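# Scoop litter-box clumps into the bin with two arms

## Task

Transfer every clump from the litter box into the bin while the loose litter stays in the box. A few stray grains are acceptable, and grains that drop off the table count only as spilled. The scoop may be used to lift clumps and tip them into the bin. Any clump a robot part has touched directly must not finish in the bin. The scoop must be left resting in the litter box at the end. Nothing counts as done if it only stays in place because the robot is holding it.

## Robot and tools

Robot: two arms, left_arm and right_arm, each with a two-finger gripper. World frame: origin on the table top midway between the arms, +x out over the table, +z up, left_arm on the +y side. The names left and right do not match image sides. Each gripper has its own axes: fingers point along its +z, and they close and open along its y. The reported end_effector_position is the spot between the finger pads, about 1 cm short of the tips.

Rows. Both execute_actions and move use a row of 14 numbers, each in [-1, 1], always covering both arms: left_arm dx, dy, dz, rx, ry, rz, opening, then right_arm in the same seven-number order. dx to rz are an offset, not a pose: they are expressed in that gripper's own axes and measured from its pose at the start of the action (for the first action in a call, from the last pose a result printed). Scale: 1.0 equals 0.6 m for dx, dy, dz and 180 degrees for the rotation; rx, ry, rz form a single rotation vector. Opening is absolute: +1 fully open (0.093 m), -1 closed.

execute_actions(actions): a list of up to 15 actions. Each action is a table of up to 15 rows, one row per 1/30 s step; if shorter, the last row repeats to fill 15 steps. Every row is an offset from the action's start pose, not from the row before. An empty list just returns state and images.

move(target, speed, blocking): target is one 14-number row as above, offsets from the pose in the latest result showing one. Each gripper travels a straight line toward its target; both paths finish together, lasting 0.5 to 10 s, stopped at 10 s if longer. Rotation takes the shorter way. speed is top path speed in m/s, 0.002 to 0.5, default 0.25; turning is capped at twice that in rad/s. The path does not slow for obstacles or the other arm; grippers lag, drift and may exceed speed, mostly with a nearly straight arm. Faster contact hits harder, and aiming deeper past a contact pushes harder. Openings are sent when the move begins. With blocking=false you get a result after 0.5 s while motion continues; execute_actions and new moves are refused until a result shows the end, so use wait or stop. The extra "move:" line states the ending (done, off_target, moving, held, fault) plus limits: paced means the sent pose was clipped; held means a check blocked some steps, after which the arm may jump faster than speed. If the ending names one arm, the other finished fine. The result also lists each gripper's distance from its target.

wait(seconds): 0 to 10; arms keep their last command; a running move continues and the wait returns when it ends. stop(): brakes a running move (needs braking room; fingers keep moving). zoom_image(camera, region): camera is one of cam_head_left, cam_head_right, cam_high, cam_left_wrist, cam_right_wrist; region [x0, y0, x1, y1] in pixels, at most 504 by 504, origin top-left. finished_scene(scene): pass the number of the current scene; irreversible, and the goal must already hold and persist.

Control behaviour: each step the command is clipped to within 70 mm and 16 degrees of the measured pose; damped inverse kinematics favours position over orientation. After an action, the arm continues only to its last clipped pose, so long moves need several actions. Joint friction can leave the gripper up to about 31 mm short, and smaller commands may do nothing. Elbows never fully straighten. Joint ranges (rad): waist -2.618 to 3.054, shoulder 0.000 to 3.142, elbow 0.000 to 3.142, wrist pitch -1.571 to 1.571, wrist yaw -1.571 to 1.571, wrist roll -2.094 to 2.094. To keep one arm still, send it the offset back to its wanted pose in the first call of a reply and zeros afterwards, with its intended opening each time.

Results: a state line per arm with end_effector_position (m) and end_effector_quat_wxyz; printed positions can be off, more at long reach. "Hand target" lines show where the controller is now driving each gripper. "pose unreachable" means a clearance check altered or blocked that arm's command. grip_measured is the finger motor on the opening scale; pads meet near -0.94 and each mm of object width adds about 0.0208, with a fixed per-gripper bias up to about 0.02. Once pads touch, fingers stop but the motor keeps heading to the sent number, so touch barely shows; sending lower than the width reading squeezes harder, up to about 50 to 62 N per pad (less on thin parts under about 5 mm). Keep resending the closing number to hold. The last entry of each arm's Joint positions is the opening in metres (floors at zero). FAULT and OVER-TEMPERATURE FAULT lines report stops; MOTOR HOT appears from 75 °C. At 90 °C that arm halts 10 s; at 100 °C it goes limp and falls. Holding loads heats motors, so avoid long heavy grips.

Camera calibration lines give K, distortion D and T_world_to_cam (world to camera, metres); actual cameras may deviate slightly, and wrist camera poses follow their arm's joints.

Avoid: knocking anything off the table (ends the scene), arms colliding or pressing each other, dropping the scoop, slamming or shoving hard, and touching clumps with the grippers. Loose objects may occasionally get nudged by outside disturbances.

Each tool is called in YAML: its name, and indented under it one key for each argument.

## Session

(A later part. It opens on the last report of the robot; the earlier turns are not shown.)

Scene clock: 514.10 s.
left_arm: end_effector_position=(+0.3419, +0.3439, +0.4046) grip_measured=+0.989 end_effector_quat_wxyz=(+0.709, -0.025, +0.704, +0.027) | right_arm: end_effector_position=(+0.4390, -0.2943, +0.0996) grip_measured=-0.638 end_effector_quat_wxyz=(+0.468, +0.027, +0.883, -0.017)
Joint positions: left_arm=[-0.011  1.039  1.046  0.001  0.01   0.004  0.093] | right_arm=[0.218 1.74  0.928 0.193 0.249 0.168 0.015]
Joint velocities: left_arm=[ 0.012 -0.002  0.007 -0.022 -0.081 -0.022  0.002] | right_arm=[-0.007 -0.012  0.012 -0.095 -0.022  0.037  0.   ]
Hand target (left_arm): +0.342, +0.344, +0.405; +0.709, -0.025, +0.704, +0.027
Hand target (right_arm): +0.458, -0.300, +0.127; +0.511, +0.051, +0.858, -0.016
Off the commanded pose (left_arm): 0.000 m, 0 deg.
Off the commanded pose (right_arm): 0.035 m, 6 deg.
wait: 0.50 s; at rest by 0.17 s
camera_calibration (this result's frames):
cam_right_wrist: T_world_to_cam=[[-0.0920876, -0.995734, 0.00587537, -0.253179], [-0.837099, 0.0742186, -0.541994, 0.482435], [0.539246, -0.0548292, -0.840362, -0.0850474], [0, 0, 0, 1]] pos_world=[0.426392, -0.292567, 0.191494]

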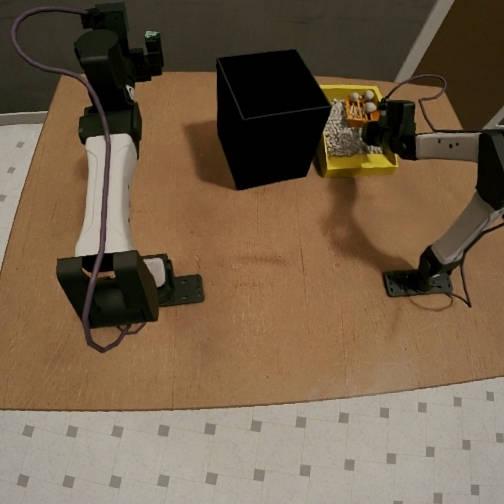

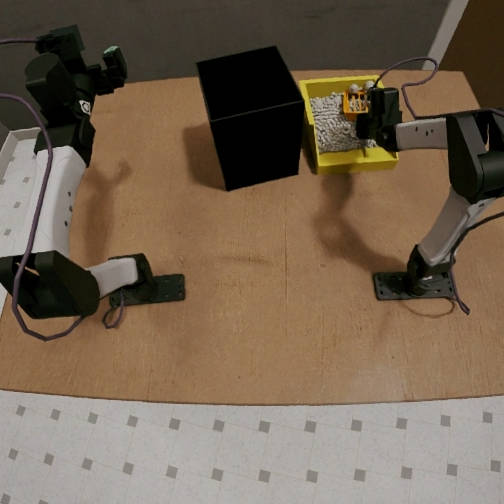

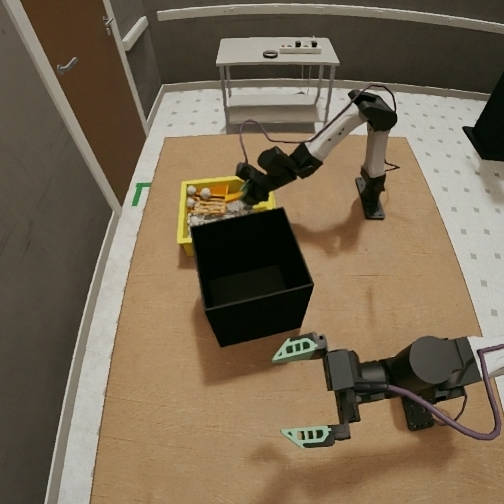

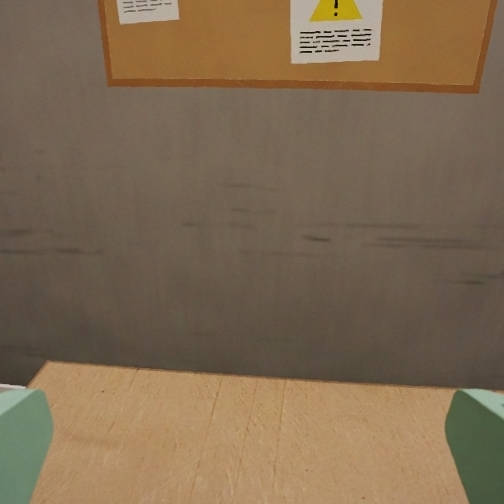

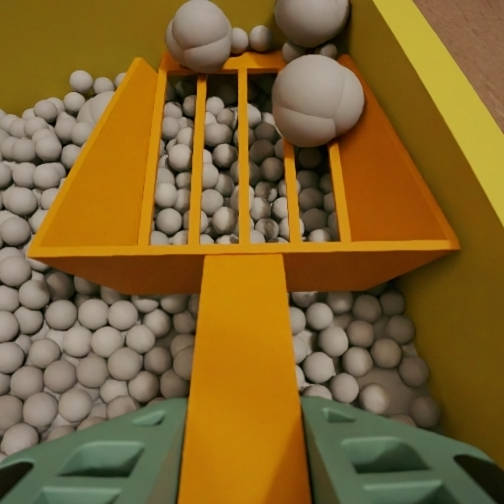

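execute_actions:
  actions:
    - [[0,0,0,0,0,0,1, -0.0542,-0.0075,-0.0002,0.0061,-0.032,0.0147,-0.68],[0,0,0,0,0,0,1, -0.0526,-0.0073,-0.0013,0.0061,-0.034,0.0147,-0.68],[0,0,0,0,0,0,1, -0.0511,-0.007,-0.0025,0.0061,-0.036,0.0147,-0.68],[0,0,0,0,0,0,1, -0.0495,-0.0068,-0.0036,0.0061,-0.038,0.0147,-0.68],[0,0,0,0,0,0,1, -0.0479,-0.0066,-0.0048,0.0061,-0.04,0.0147,-0.68],[0,0,0,0,0,0,1, -0.0463,-0.0064,-0.0059,0.0061,-0.042,0.0147,-0.68],[0,0,0,0,0,0,1, -0.0447,-0.0062,-0.007,0.0061,-0.044,0.0147,-0.68],[0,0,0,0,0,0,1, -0.0432,-0.0059,-0.0082,0.0061,-0.046,0.0147,-0.68],[0,0,0,0,0,0,1, -0.0416,-0.0057,-0.0093,0.0061,-0.048,0.0147,-0.68],[0,0,0,0,0,0,1, -0.04,-0.0055,-0.0105,0.0061,-0.05,0.0147,-0.68],[0,0,0,0,0,0,1, -0.04,-0.0055,-0.0105,0.0061,-0.052,0.0147,-0.68],[0,0,0,0,0,0,1, -0.04,-0.0055,-0.0105,0.0061,-0.054,0.0147,-0.68],[0,0,0,0,0,0,1, -0.04,-0.0055,-0.0105,0.0061,-0.0563,0.0147,-0.68]]

wait:
  seconds: 0.5

zoom_image:
  camera: "cam_high"
  region: [170, 150, 310, 240]

Scene clock: 544.33 s.
left_arm: end_effector_position=(+0.3419, +0.3439, +0.4046) grip_measured=+0.989 end_effector_quat_wxyz=(+0.709, -0.025, +0.704, +0.027) | right_arm: end_effector_position=(+0.4361, -0.2956, +0.0956) grip_measured=-0.638 end_effector_quat_wxyz=(+0.488, +0.033, +0.872, -0.012)
Joint positions: left_arm=[-0.011  1.039  1.046  0.001  0.01   0.004  0.093] | right_arm=[0.218 1.74  0.863 0.307 0.252 0.172 0.015]
Joint velocities: left_arm=[-0.002  0.017 -0.002  0.037  0.007  0.022 -0.   ] | right_arm=[-0.007 -0.002 -0.11   0.183 -0.007  0.081 -0.   ]
Hand target (left_arm): +0.342, +0.344, +0.405; +0.709, -0.025, +0.704, +0.027
Hand target (right_arm): +0.445, -0.299, +0.124; +0.540, +0.053, +0.840, -0.016
Off the commanded pose (left_arm): 0.000 m, 0 deg.
Off the commanded pose (right_arm): 0.030 m, 8 deg.
camera_calibration (this result's frames):
cam_right_wrist: T_world_to_cam=[[-0.0973764, -0.995185, -0.0111682, -0.25064], [-0.810021, 0.0857685, -0.580095, 0.47321], [0.57826, -0.0474411, -0.814472, -0.104245], [0, 0, 0, 1]] pos_world=[0.419185, -0.294965, 0.186803]

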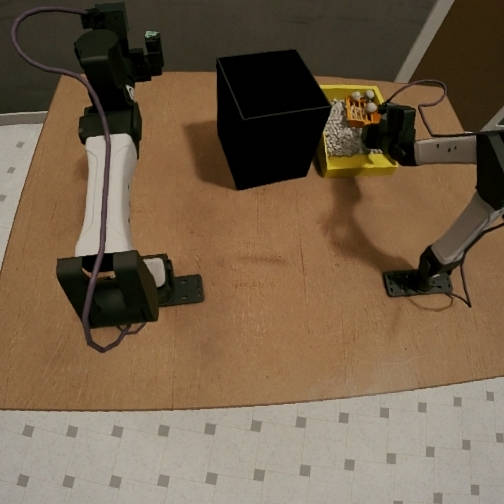

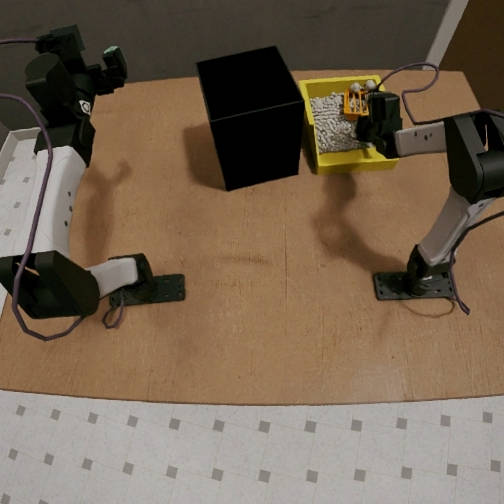

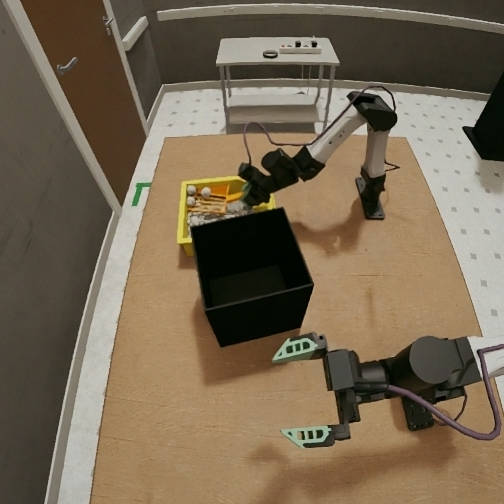

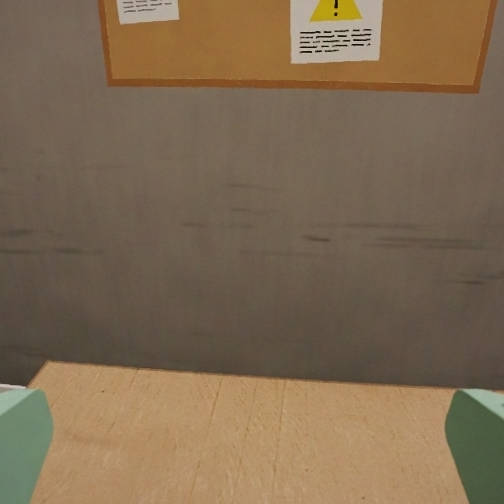

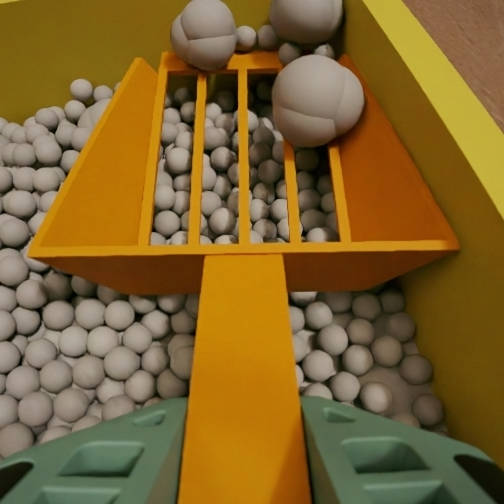

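Scene clock: 544.83 s.
left_arm: end_effector_position=(+0.3419, +0.3439, +0.4046) grip_measured=+0.989 end_effector_quat_wxyz=(+0.709, -0.025, +0.704, +0.027) | right_arm: end_effector_position=(+0.4360, -0.2956, +0.0957) grip_measured=-0.638 end_effector_quat_wxyz=(+0.492, +0.034, +0.870, -0.011)
Joint positions: left_arm=[-0.011  1.039  1.046  0.001  0.01   0.004  0.093] | right_arm=[0.218 1.74  0.855 0.323 0.252 0.172 0.015]
Joint velocities: left_arm=[-0.012 -0.007  0.012 -0.037  0.022  0.051 -0.001] | right_arm=[-0.017 -0.017 -0.007 -0.007 -0.007  0.037 -0.   ]
Hand target (left_arm): +0.342, +0.344, +0.405; +0.709, -0.025, +0.704, +0.027
Hand target (right_arm): +0.445, -0.299, +0.124; +0.540, +0.053, +0.840, -0.016
Off the commanded pose (left_arm): 0.000 m, 0 deg.
Off the commanded pose (right_arm): 0.030 m, 7 deg.
wait: 0.50 s; at rest by 0.17 s
camera_calibration (this result's frames):
cam_right_wrist: T_world_to_cam=[[-0.0972689, -0.995159, -0.0140265, -0.250434], [-0.805041, 0.0869573, -0.586811, 0.472041], [0.58519, -0.0457866, -0.809603, -0.107082], [0, 0, 0, 1]] pos_world=[0.418317, -0.295172, 0.186792]

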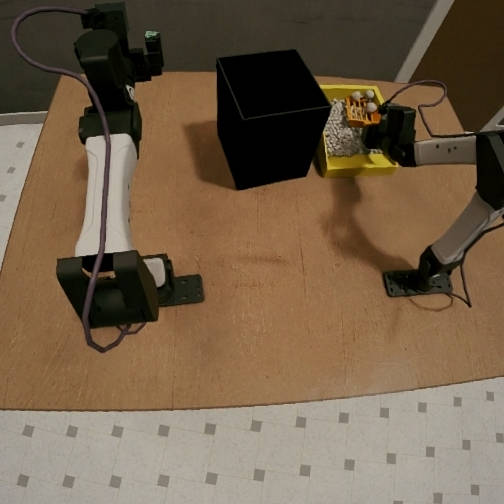

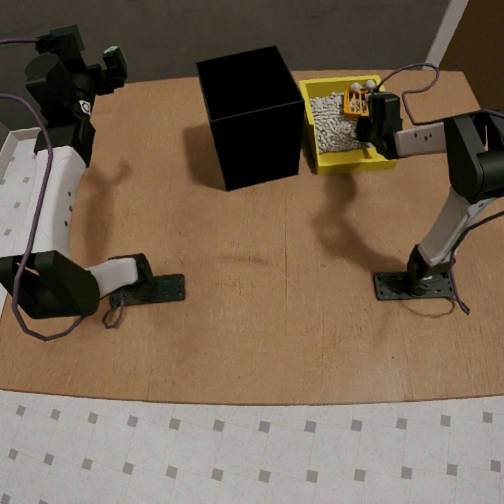

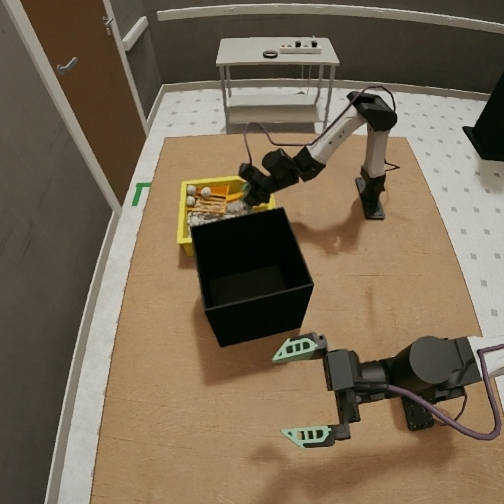

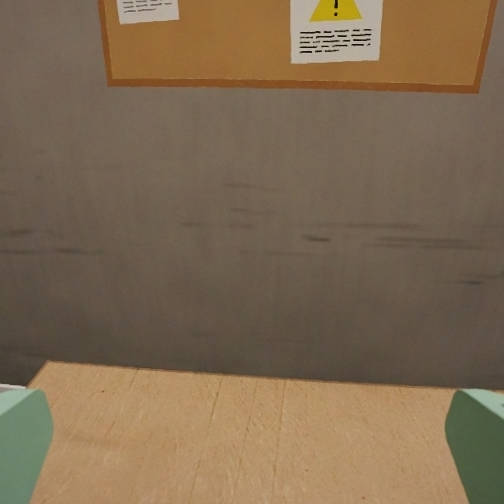

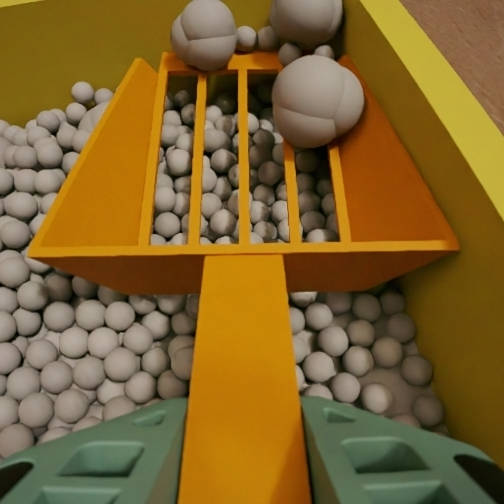

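Region (170, 150, 310, 240) of cam_high's 504x504 image, scaled by 3.600, with more detail than that image has; it fills the top 324 rows of this view, and the rest is white.

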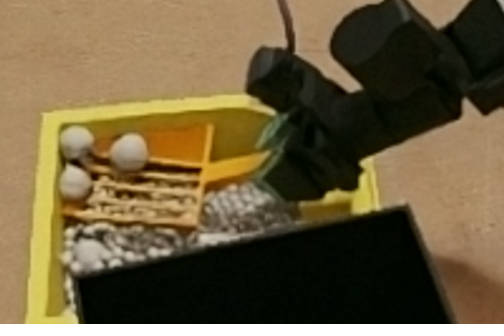

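execute_actions:
  actions: []

Scene clock: 564.43 s.
left_arm: end_effector_position=(+0.3419, +0.3439, +0.4046) grip_measured=+0.989 end_effector_quat_wxyz=(+0.709, -0.025, +0.704, +0.027) | right_arm: end_effector_position=(+0.4360, -0.2956, +0.0957) grip_measured=-0.638 end_effector_quat_wxyz=(+0.492, +0.034, +0.870, -0.011)
Joint positions: left_arm=[-0.011  1.039  1.046  0.001  0.01   0.004  0.093] | right_arm=[0.218 1.74  0.855 0.323 0.252 0.172 0.015]
Joint velocities: left_arm=[-0.012 -0.032 -0.002 -0.007 -0.022 -0.037 -0.001] | right_arm=[ 0.002  0.002 -0.002 -0.051  0.022 -0.037 -0.   ]
Hand target (left_arm): +0.342, +0.344, +0.405; +0.709, -0.025, +0.704, +0.027
Hand target (right_arm): +0.445, -0.299, +0.124; +0.540, +0.053, +0.840, -0.016
Off the commanded pose (left_arm): 0.000 m, 0 deg.
Off the commanded pose (right_arm): 0.030 m, 7 deg.
camera_calibration (this result's frames):
cam_right_wrist: T_world_to_cam=[[-0.0972689, -0.995159, -0.0140265, -0.250434], [-0.805041, 0.0869573, -0.586811, 0.472041], [0.58519, -0.0457866, -0.809603, -0.107082], [0, 0, 0, 1]] pos_world=[0.418317, -0.295172, 0.186792]

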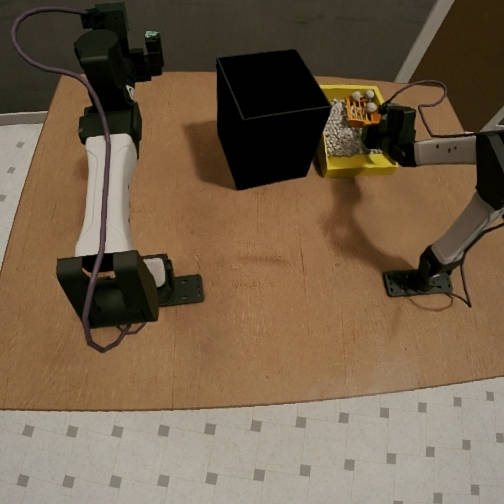

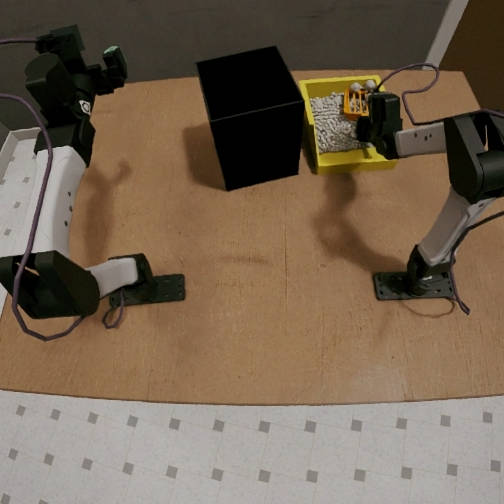

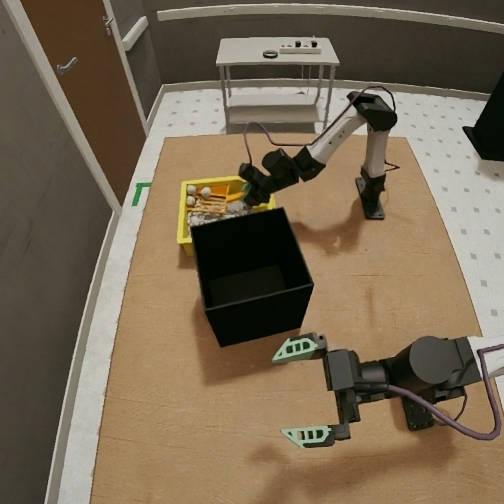

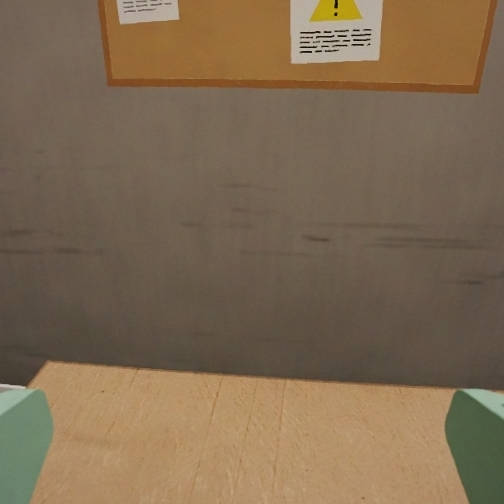

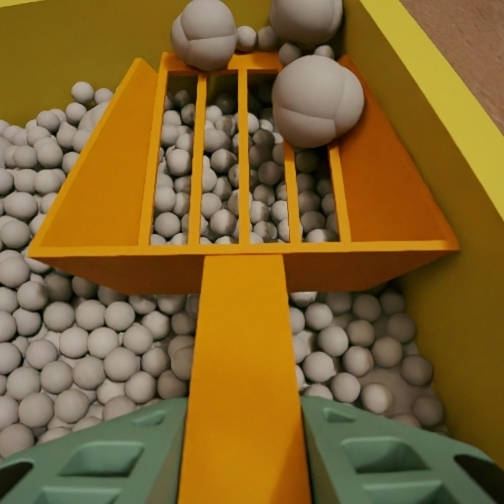

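zoom_image:
  camera: "cam_high"
  region: [170, 160, 280, 240]

zoom_image:
  camera: "cam_head_left"
  region: [315, 75, 405, 145]

Region (170, 160, 280, 240) of cam_high's 504x504 image, scaled by 4.582, with more detail than that image has; it fills the top 367 rows of this view, and the rest is white.

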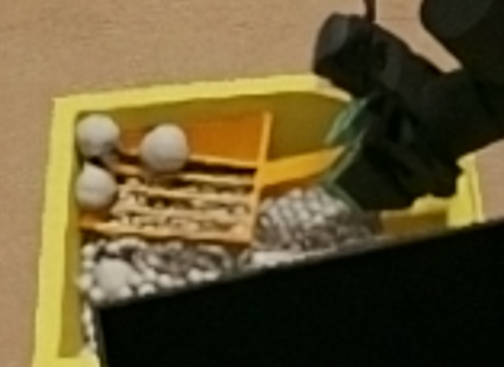

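Region (315, 75, 405, 145) of cam_head_left's 504x504 image, scaled by 5.600, with more detail than that image has.

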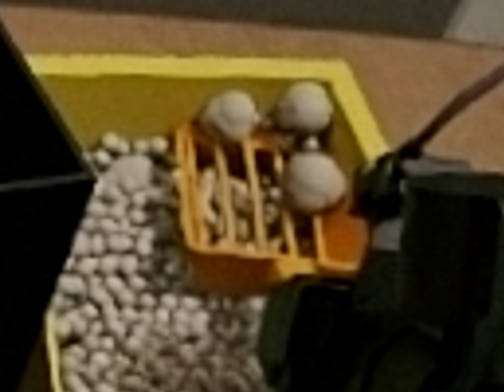

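execute_actions:
  actions:
    - [[0,0,0,0,0,0,1,-0.0337,0.0012,-0.0087,0.004,-0.033,0.005,-0.68],[0,0,0,0,0,0,1,-0.0323,0.0014,-0.011,0.004,-0.033,0.005,-0.68],[0,0,0,0,0,0,1,-0.031,0.0016,-0.0132,0.004,-0.033,0.005,-0.68],[0,0,0,0,0,0,1,-0.0296,0.0017,-0.0155,0.004,-0.033,0.005,-0.68],[0,0,0,0,0,0,1,-0.0283,0.0019,-0.0177,0.004,-0.033,0.005,-0.68],[0,0,0,0,0,0,1,-0.0269,0.0021,-0.02,0.004,-0.033,0.005,-0.68],[0,0,0,0,0,0,1,-0.0256,0.0023,-0.0222,0.004,-0.033,0.005,-0.68],[0,0,0,0,0,0,1,-0.0242,0.0025,-0.0245,0.004,-0.033,0.005,-0.68],[0,0,0,0,0,0,1,-0.0228,0.0026,-0.0268,0.004,-0.033,0.005,-0.68],[0,0,0,0,0,0,1,-0.0215,0.0028,-0.029,0.004,-0.033,0.005,-0.68],[0,0,0,0,0,0,1,-0.0201,0.003,-0.0313,0.004,-0.033,0.005,-0.68],[0,0,0,0,0,0,1,-0.0188,0.0032,-0.0335,0.004,-0.033,0.005,-0.68],[0,0,0,0,0,0,1,-0.0174,0.0033,-0.0358,0.004,-0.033,0.005,-0.68],[0,0,0,0,0,0,1,-0.0161,0.0035,-0.038,0.004,-0.033,0.005,-0.68],[0,0,0,0,0,0,1,-0.0147,0.0037,-0.0403,0.004,-0.033,0.005,-0.68]]

Scene clock: 605.30 s.
left_arm: end_effector_position=(+0.3419, +0.3439, +0.4046) grip_measured=+0.989 end_effector_quat_wxyz=(+0.709, -0.025, +0.704, +0.027) | right_arm: end_effector_position=(+0.4184, -0.2950, +0.0951) grip_measured=-0.638 end_effector_quat_wxyz=(+0.499, +0.034, +0.866, -0.017)
Joint positions: left_arm=[-0.011  1.039  1.046  0.001  0.01   0.004  0.093] | right_arm=[0.24  1.687 0.772 0.366 0.284 0.174 0.015]
Joint velocities: left_arm=[ 0.007  0.007  0.017  0.022 -0.037  0.066  0.   ] | right_arm=[ 0.056 -0.159 -0.154  0.081  0.007  0.022  0.   ]
Hand target (left_arm): +0.342, +0.344, +0.405; +0.709, -0.025, +0.704, +0.027
Hand target (right_arm): +0.420, -0.293, +0.116; +0.534, +0.045, +0.844, -0.013
Off the commanded pose (left_arm): 0.000 m, 0 deg.
Off the commanded pose (right_arm): 0.021 m, 5 deg.
camera_calibration (this result's frames):
cam_right_wrist: T_world_to_cam=[[-0.102888, -0.994683, -0.0045375, -0.249963], [-0.794625, 0.0849369, -0.60113, 0.453845], [0.598319, -0.0582436, -0.799138, -0.107396], [0, 0, 0, 1]] pos_world=[0.399175, -0.293437, 0.185862]

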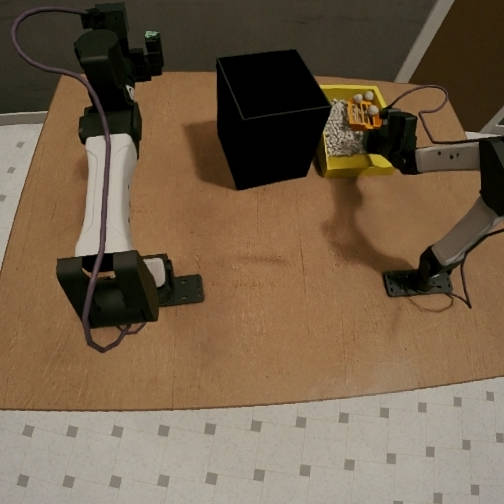

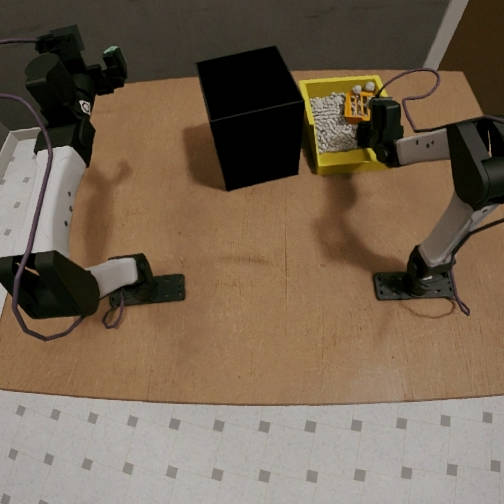

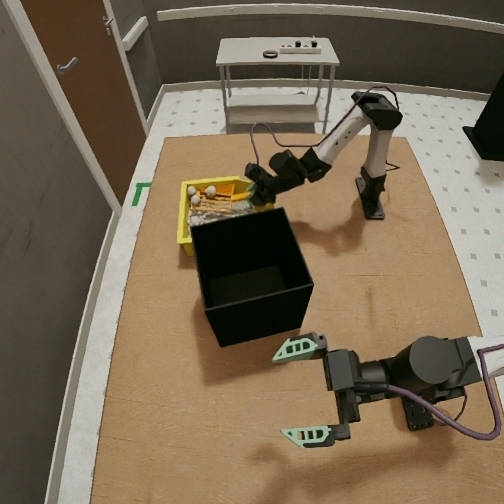

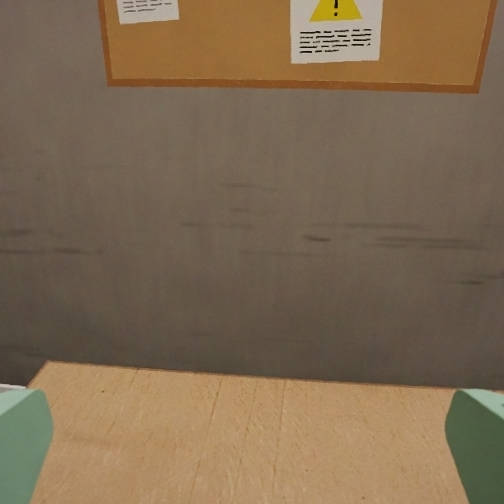

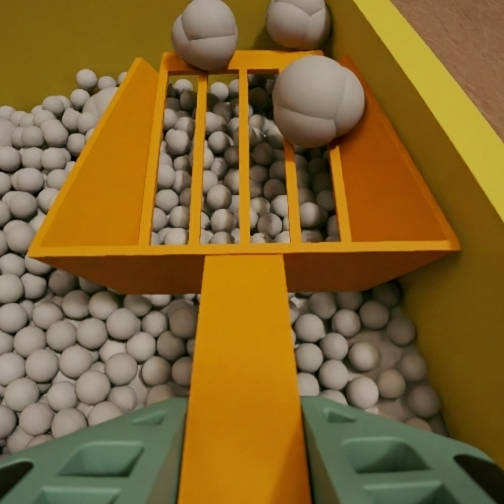

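execute_actions:
  actions: []

zoom_image:
  camera: "cam_high"
  region: [170, 160, 280, 240]

Scene clock: 609.47 s.
left_arm: end_effector_position=(+0.3419, +0.3439, +0.4046) grip_measured=+0.989 end_effector_quat_wxyz=(+0.709, -0.025, +0.704, +0.027) | right_arm: end_effector_position=(+0.4157, -0.2949, +0.0957) grip_measured=-0.638 end_effector_quat_wxyz=(+0.500, +0.034, +0.865, -0.018)
Joint positions: left_arm=[-0.011  1.039  1.046  0.001  0.01   0.004  0.093] | right_arm=[0.244 1.677 0.762 0.368 0.29  0.176 0.015]
Joint velocities: left_arm=[ 0.017 -0.007  0.032  0.007 -0.007 -0.066  0.001] | right_arm=[-0.007  0.007 -0.002 -0.066  0.007  0.007 -0.   ]
Hand target (left_arm): +0.342, +0.344, +0.405; +0.709, -0.025, +0.704, +0.027
Hand target (right_arm): +0.420, -0.293, +0.116; +0.534, +0.045, +0.844, -0.013
Off the commanded pose (left_arm): 0.000 m, 0 deg.
Off the commanded pose (right_arm): 0.021 m, 5 deg.
camera_calibration (this result's frames):
cam_right_wrist: T_world_to_cam=[[-0.105348, -0.994428, -0.00376306, -0.249075], [-0.793137, 0.0863051, -0.602897, 0.451998], [0.599863, -0.0605295, -0.79781, -0.106722], [0, 0, 0, 1]] pos_world=[0.396275, -0.293157, 0.186427]

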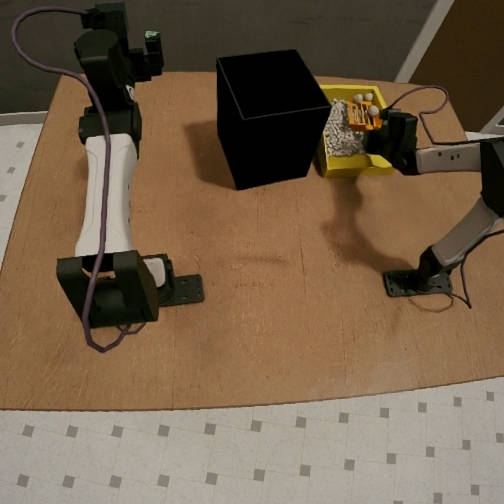

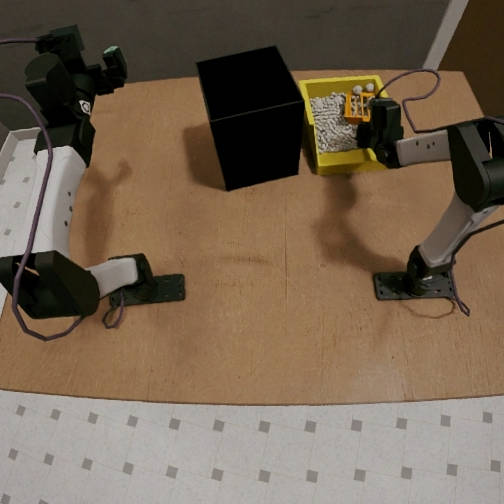

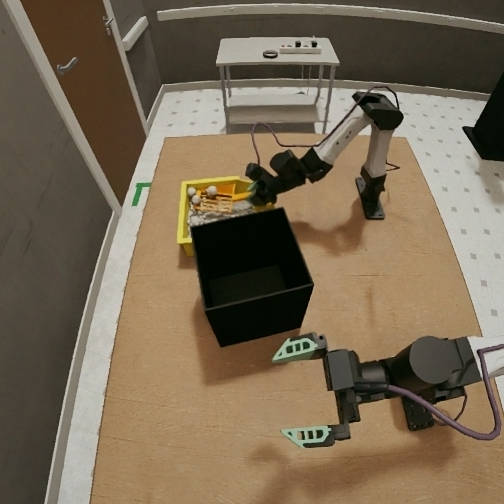

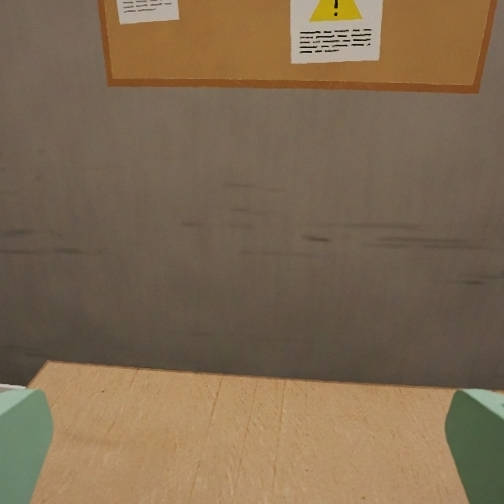

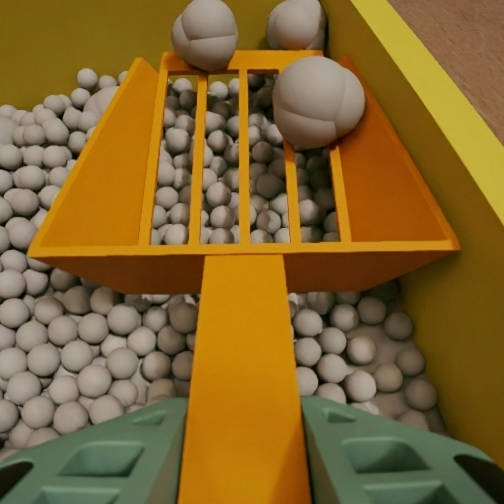

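Region (170, 160, 280, 240) of cam_high's 504x504 image, scaled by 4.582, with more detail than that image has; it fills the top 367 rows of this view, and the rest is white.

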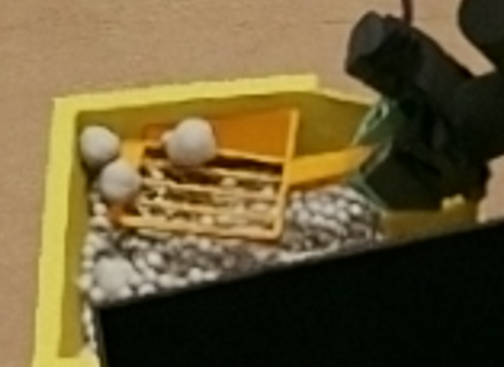

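execute_actions:
  actions:
    - [[0,0,0,0,0,0,1,-0.0326,0.004,-0.009,0.002,-0.021,0.003,-0.68],[0,0,0,0,0,0,1,-0.0332,0.004,-0.007,0.002,-0.0166,0.003,-0.68],[0,0,0,0,0,0,1,-0.0339,0.004,-0.005,0.002,-0.0124,0.003,-0.68],[0,0,0,0,0,0,1,-0.0345,0.004,-0.003,0.002,-0.0082,0.003,-0.68],[0,0,0,0,0,0,1,-0.0351,0.004,-0.001,0.002,-0.004,0.003,-0.68],[0,0,0,0,0,0,1,-0.0357,0.004,0.001,0.001,0.0002,0.002,-0.68],[0,0,0,0,0,0,1,-0.0363,0.004,0.0027,0.001,0.0044,0.002,-0.68],[0,0,0,0,0,0,1,-0.037,0.0035,0.0046,0.001,0.0086,0.002,-0.68],[0,0,0,0,0,0,1,-0.0376,0.0035,0.0066,0.001,0.0128,0.002,-0.68],[0,0,0,0,0,0,1,-0.0382,0.0035,0.0085,0,0.017,0.001,-0.68],[0,0,0,0,0,0,1,-0.0388,0.003,0.0105,0,0.0212,0.001,-0.68],[0,0,0,0,0,0,1,-0.0394,0.003,0.0124,0,0.0254,0.001,-0.68],[0,0,0,0,0,0,1,-0.04,0.003,0.0144,0,0.0296,0,-0.68],[0,0,0,0,0,0,1,-0.0407,0.003,0.0163,0,0.0338,0,-0.68],[0,0,0,0,0,0,1,-0.0413,0.003,0.0183,0,0.038,0,-0.68]]

wait:
  seconds: 0.4

zoom_image:
  camera: "cam_high"
  region: [170, 160, 280, 240]

Scene clock: 642.20 s.
left_arm: end_effector_position=(+0.3419, +0.3439, +0.4046) grip_measured=+0.989 end_effector_quat_wxyz=(+0.709, -0.025, +0.704, +0.027) | right_arm: end_effector_position=(+0.4245, -0.2919, +0.1026) grip_measured=-0.638 end_effector_quat_wxyz=(+0.452, +0.027, +0.892, -0.021)
Joint positions: left_arm=[-0.011  1.039  1.046  0.001  0.01   0.004  0.093] | right_arm=[0.236 1.69  0.917 0.113 0.264 0.182 0.015]
Joint velocities: left_arm=[-0.002  0.007 -0.017 -0.007 -0.007 -0.066 -0.001] | right_arm=[-0.071  0.154  0.54  -0.755 -0.168  0.095 -0.   ]
Hand target (left_arm): +0.342, +0.344, +0.405; +0.709, -0.025, +0.704, +0.027
Hand target (right_arm): +0.437, -0.295, +0.112; +0.451, +0.034, +0.892, -0.016
Off the commanded pose (left_arm): 0.000 m, 0 deg.
Off the commanded pose (right_arm): 0.016 m, 1 deg.
camera_calibration (this result's frames):
cam_right_wrist: T_world_to_cam=[[-0.0943655, -0.995409, 0.0159872, -0.252109], [-0.855975, 0.0729263, -0.511848, 0.476369], [0.508332, -0.0619854, -0.858928, -0.0616364], [0, 0, 0, 1]] pos_world=[0.415301, -0.289512, 0.194917]

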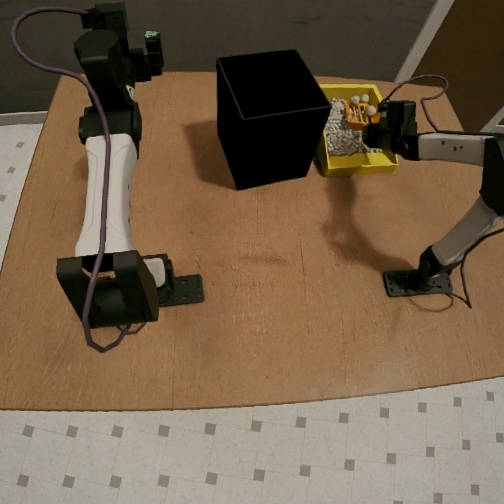

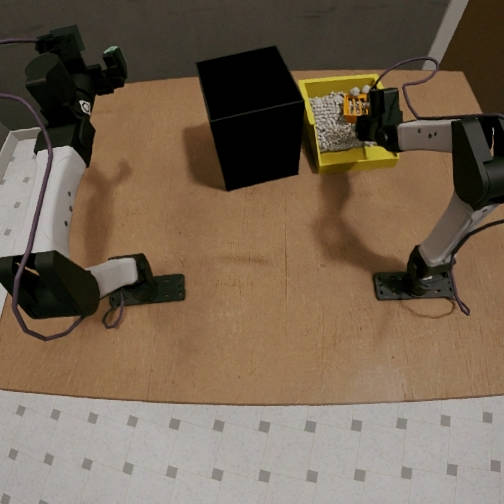

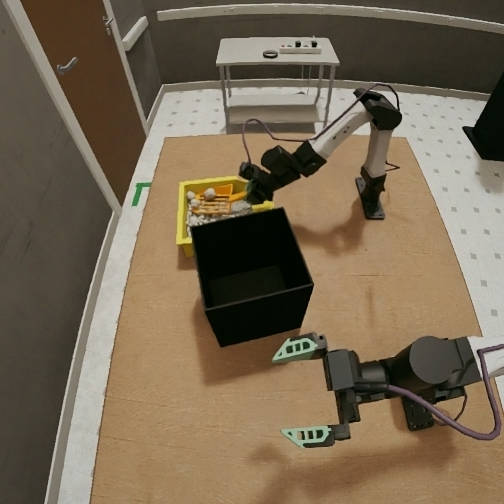

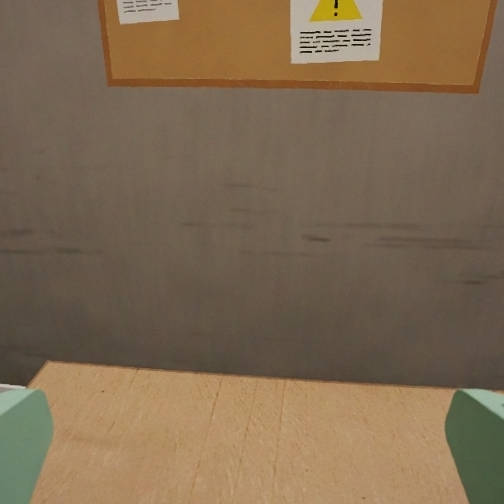

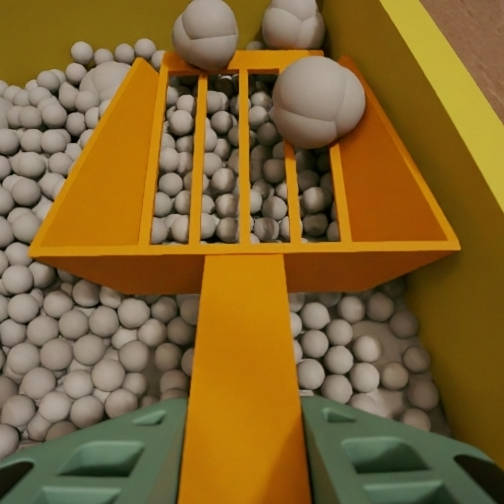

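Scene clock: 642.60 s.
left_arm: end_effector_position=(+0.3419, +0.3439, +0.4046) grip_measured=+0.989 end_effector_quat_wxyz=(+0.709, -0.025, +0.704, +0.027) | right_arm: end_effector_position=(+0.4278, -0.2929, +0.1016) grip_measured=-0.638 end_effector_quat_wxyz=(+0.438, +0.027, +0.898, -0.020)
Joint positions: left_arm=[-0.011  1.039  1.046  0.001  0.01   0.004  0.093] | right_arm=[0.227 1.705 0.956 0.061 0.249 0.185 0.015]
Joint velocities: left_arm=[ 0.002  0.007 -0.017 -0.022 -0.022 -0.037 -0.   ] | right_arm=[-0.007 -0.017 -0.002 -0.007 -0.007 -0.11   0.001]
Hand target (left_arm): +0.342, +0.344, +0.405; +0.709, -0.025, +0.704, +0.027
Hand target (right_arm): +0.437, -0.295, +0.112; +0.450, +0.034, +0.892, -0.016
Off the commanded pose (left_arm): 0.000 m, 0 deg.
Off the commanded pose (right_arm): 0.014 m, 2 deg.
wait: 0.40 s; at rest by 0.27 s
camera_calibration (this result's frames):
cam_right_wrist: T_world_to_cam=[[-0.0931094, -0.995539, 0.015226, -0.253326], [-0.870908, 0.0740225, -0.48584, 0.482799], [0.482546, -0.0584966, -0.873915, -0.0506809], [0, 0, 0, 1]] pos_world=[0.421342, -0.290899, 0.194129]

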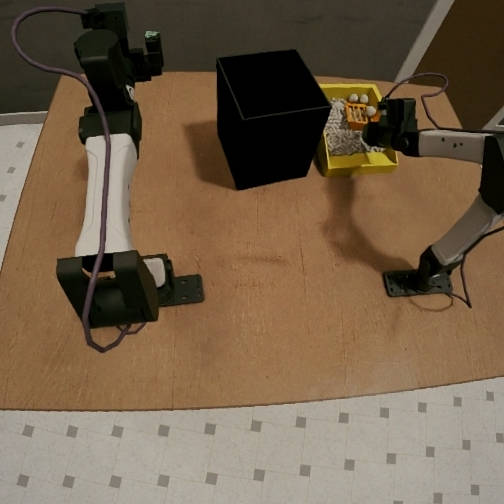

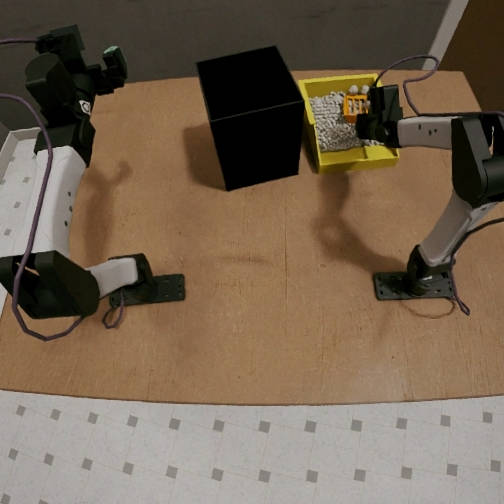

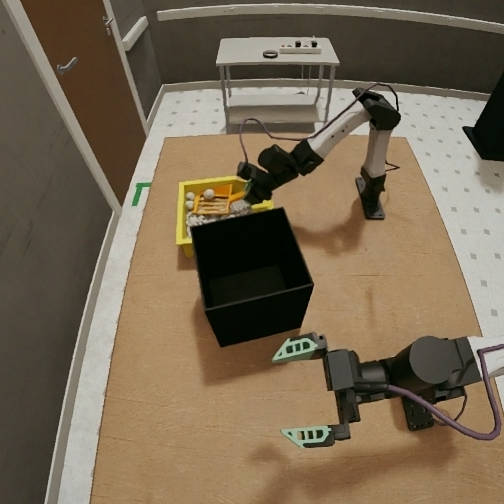

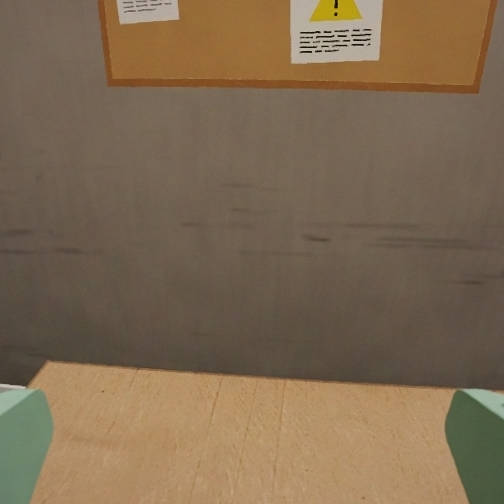

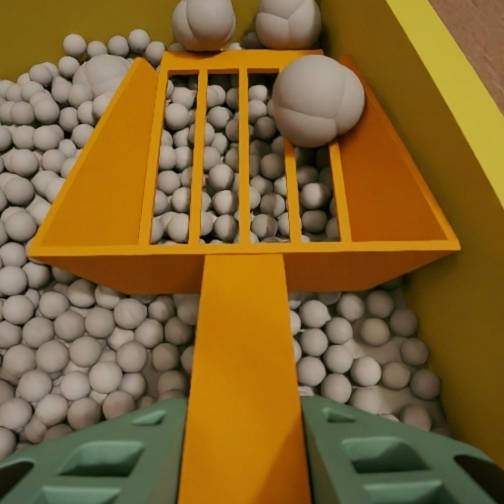

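Region (170, 160, 280, 240) of cam_high's 504x504 image, scaled by 4.582, with more detail than that image has; it fills the top 367 rows of this view, and the rest is white.

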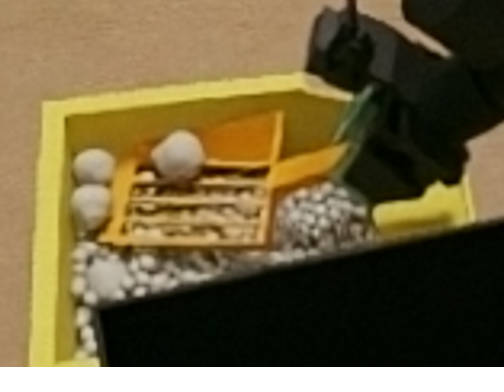

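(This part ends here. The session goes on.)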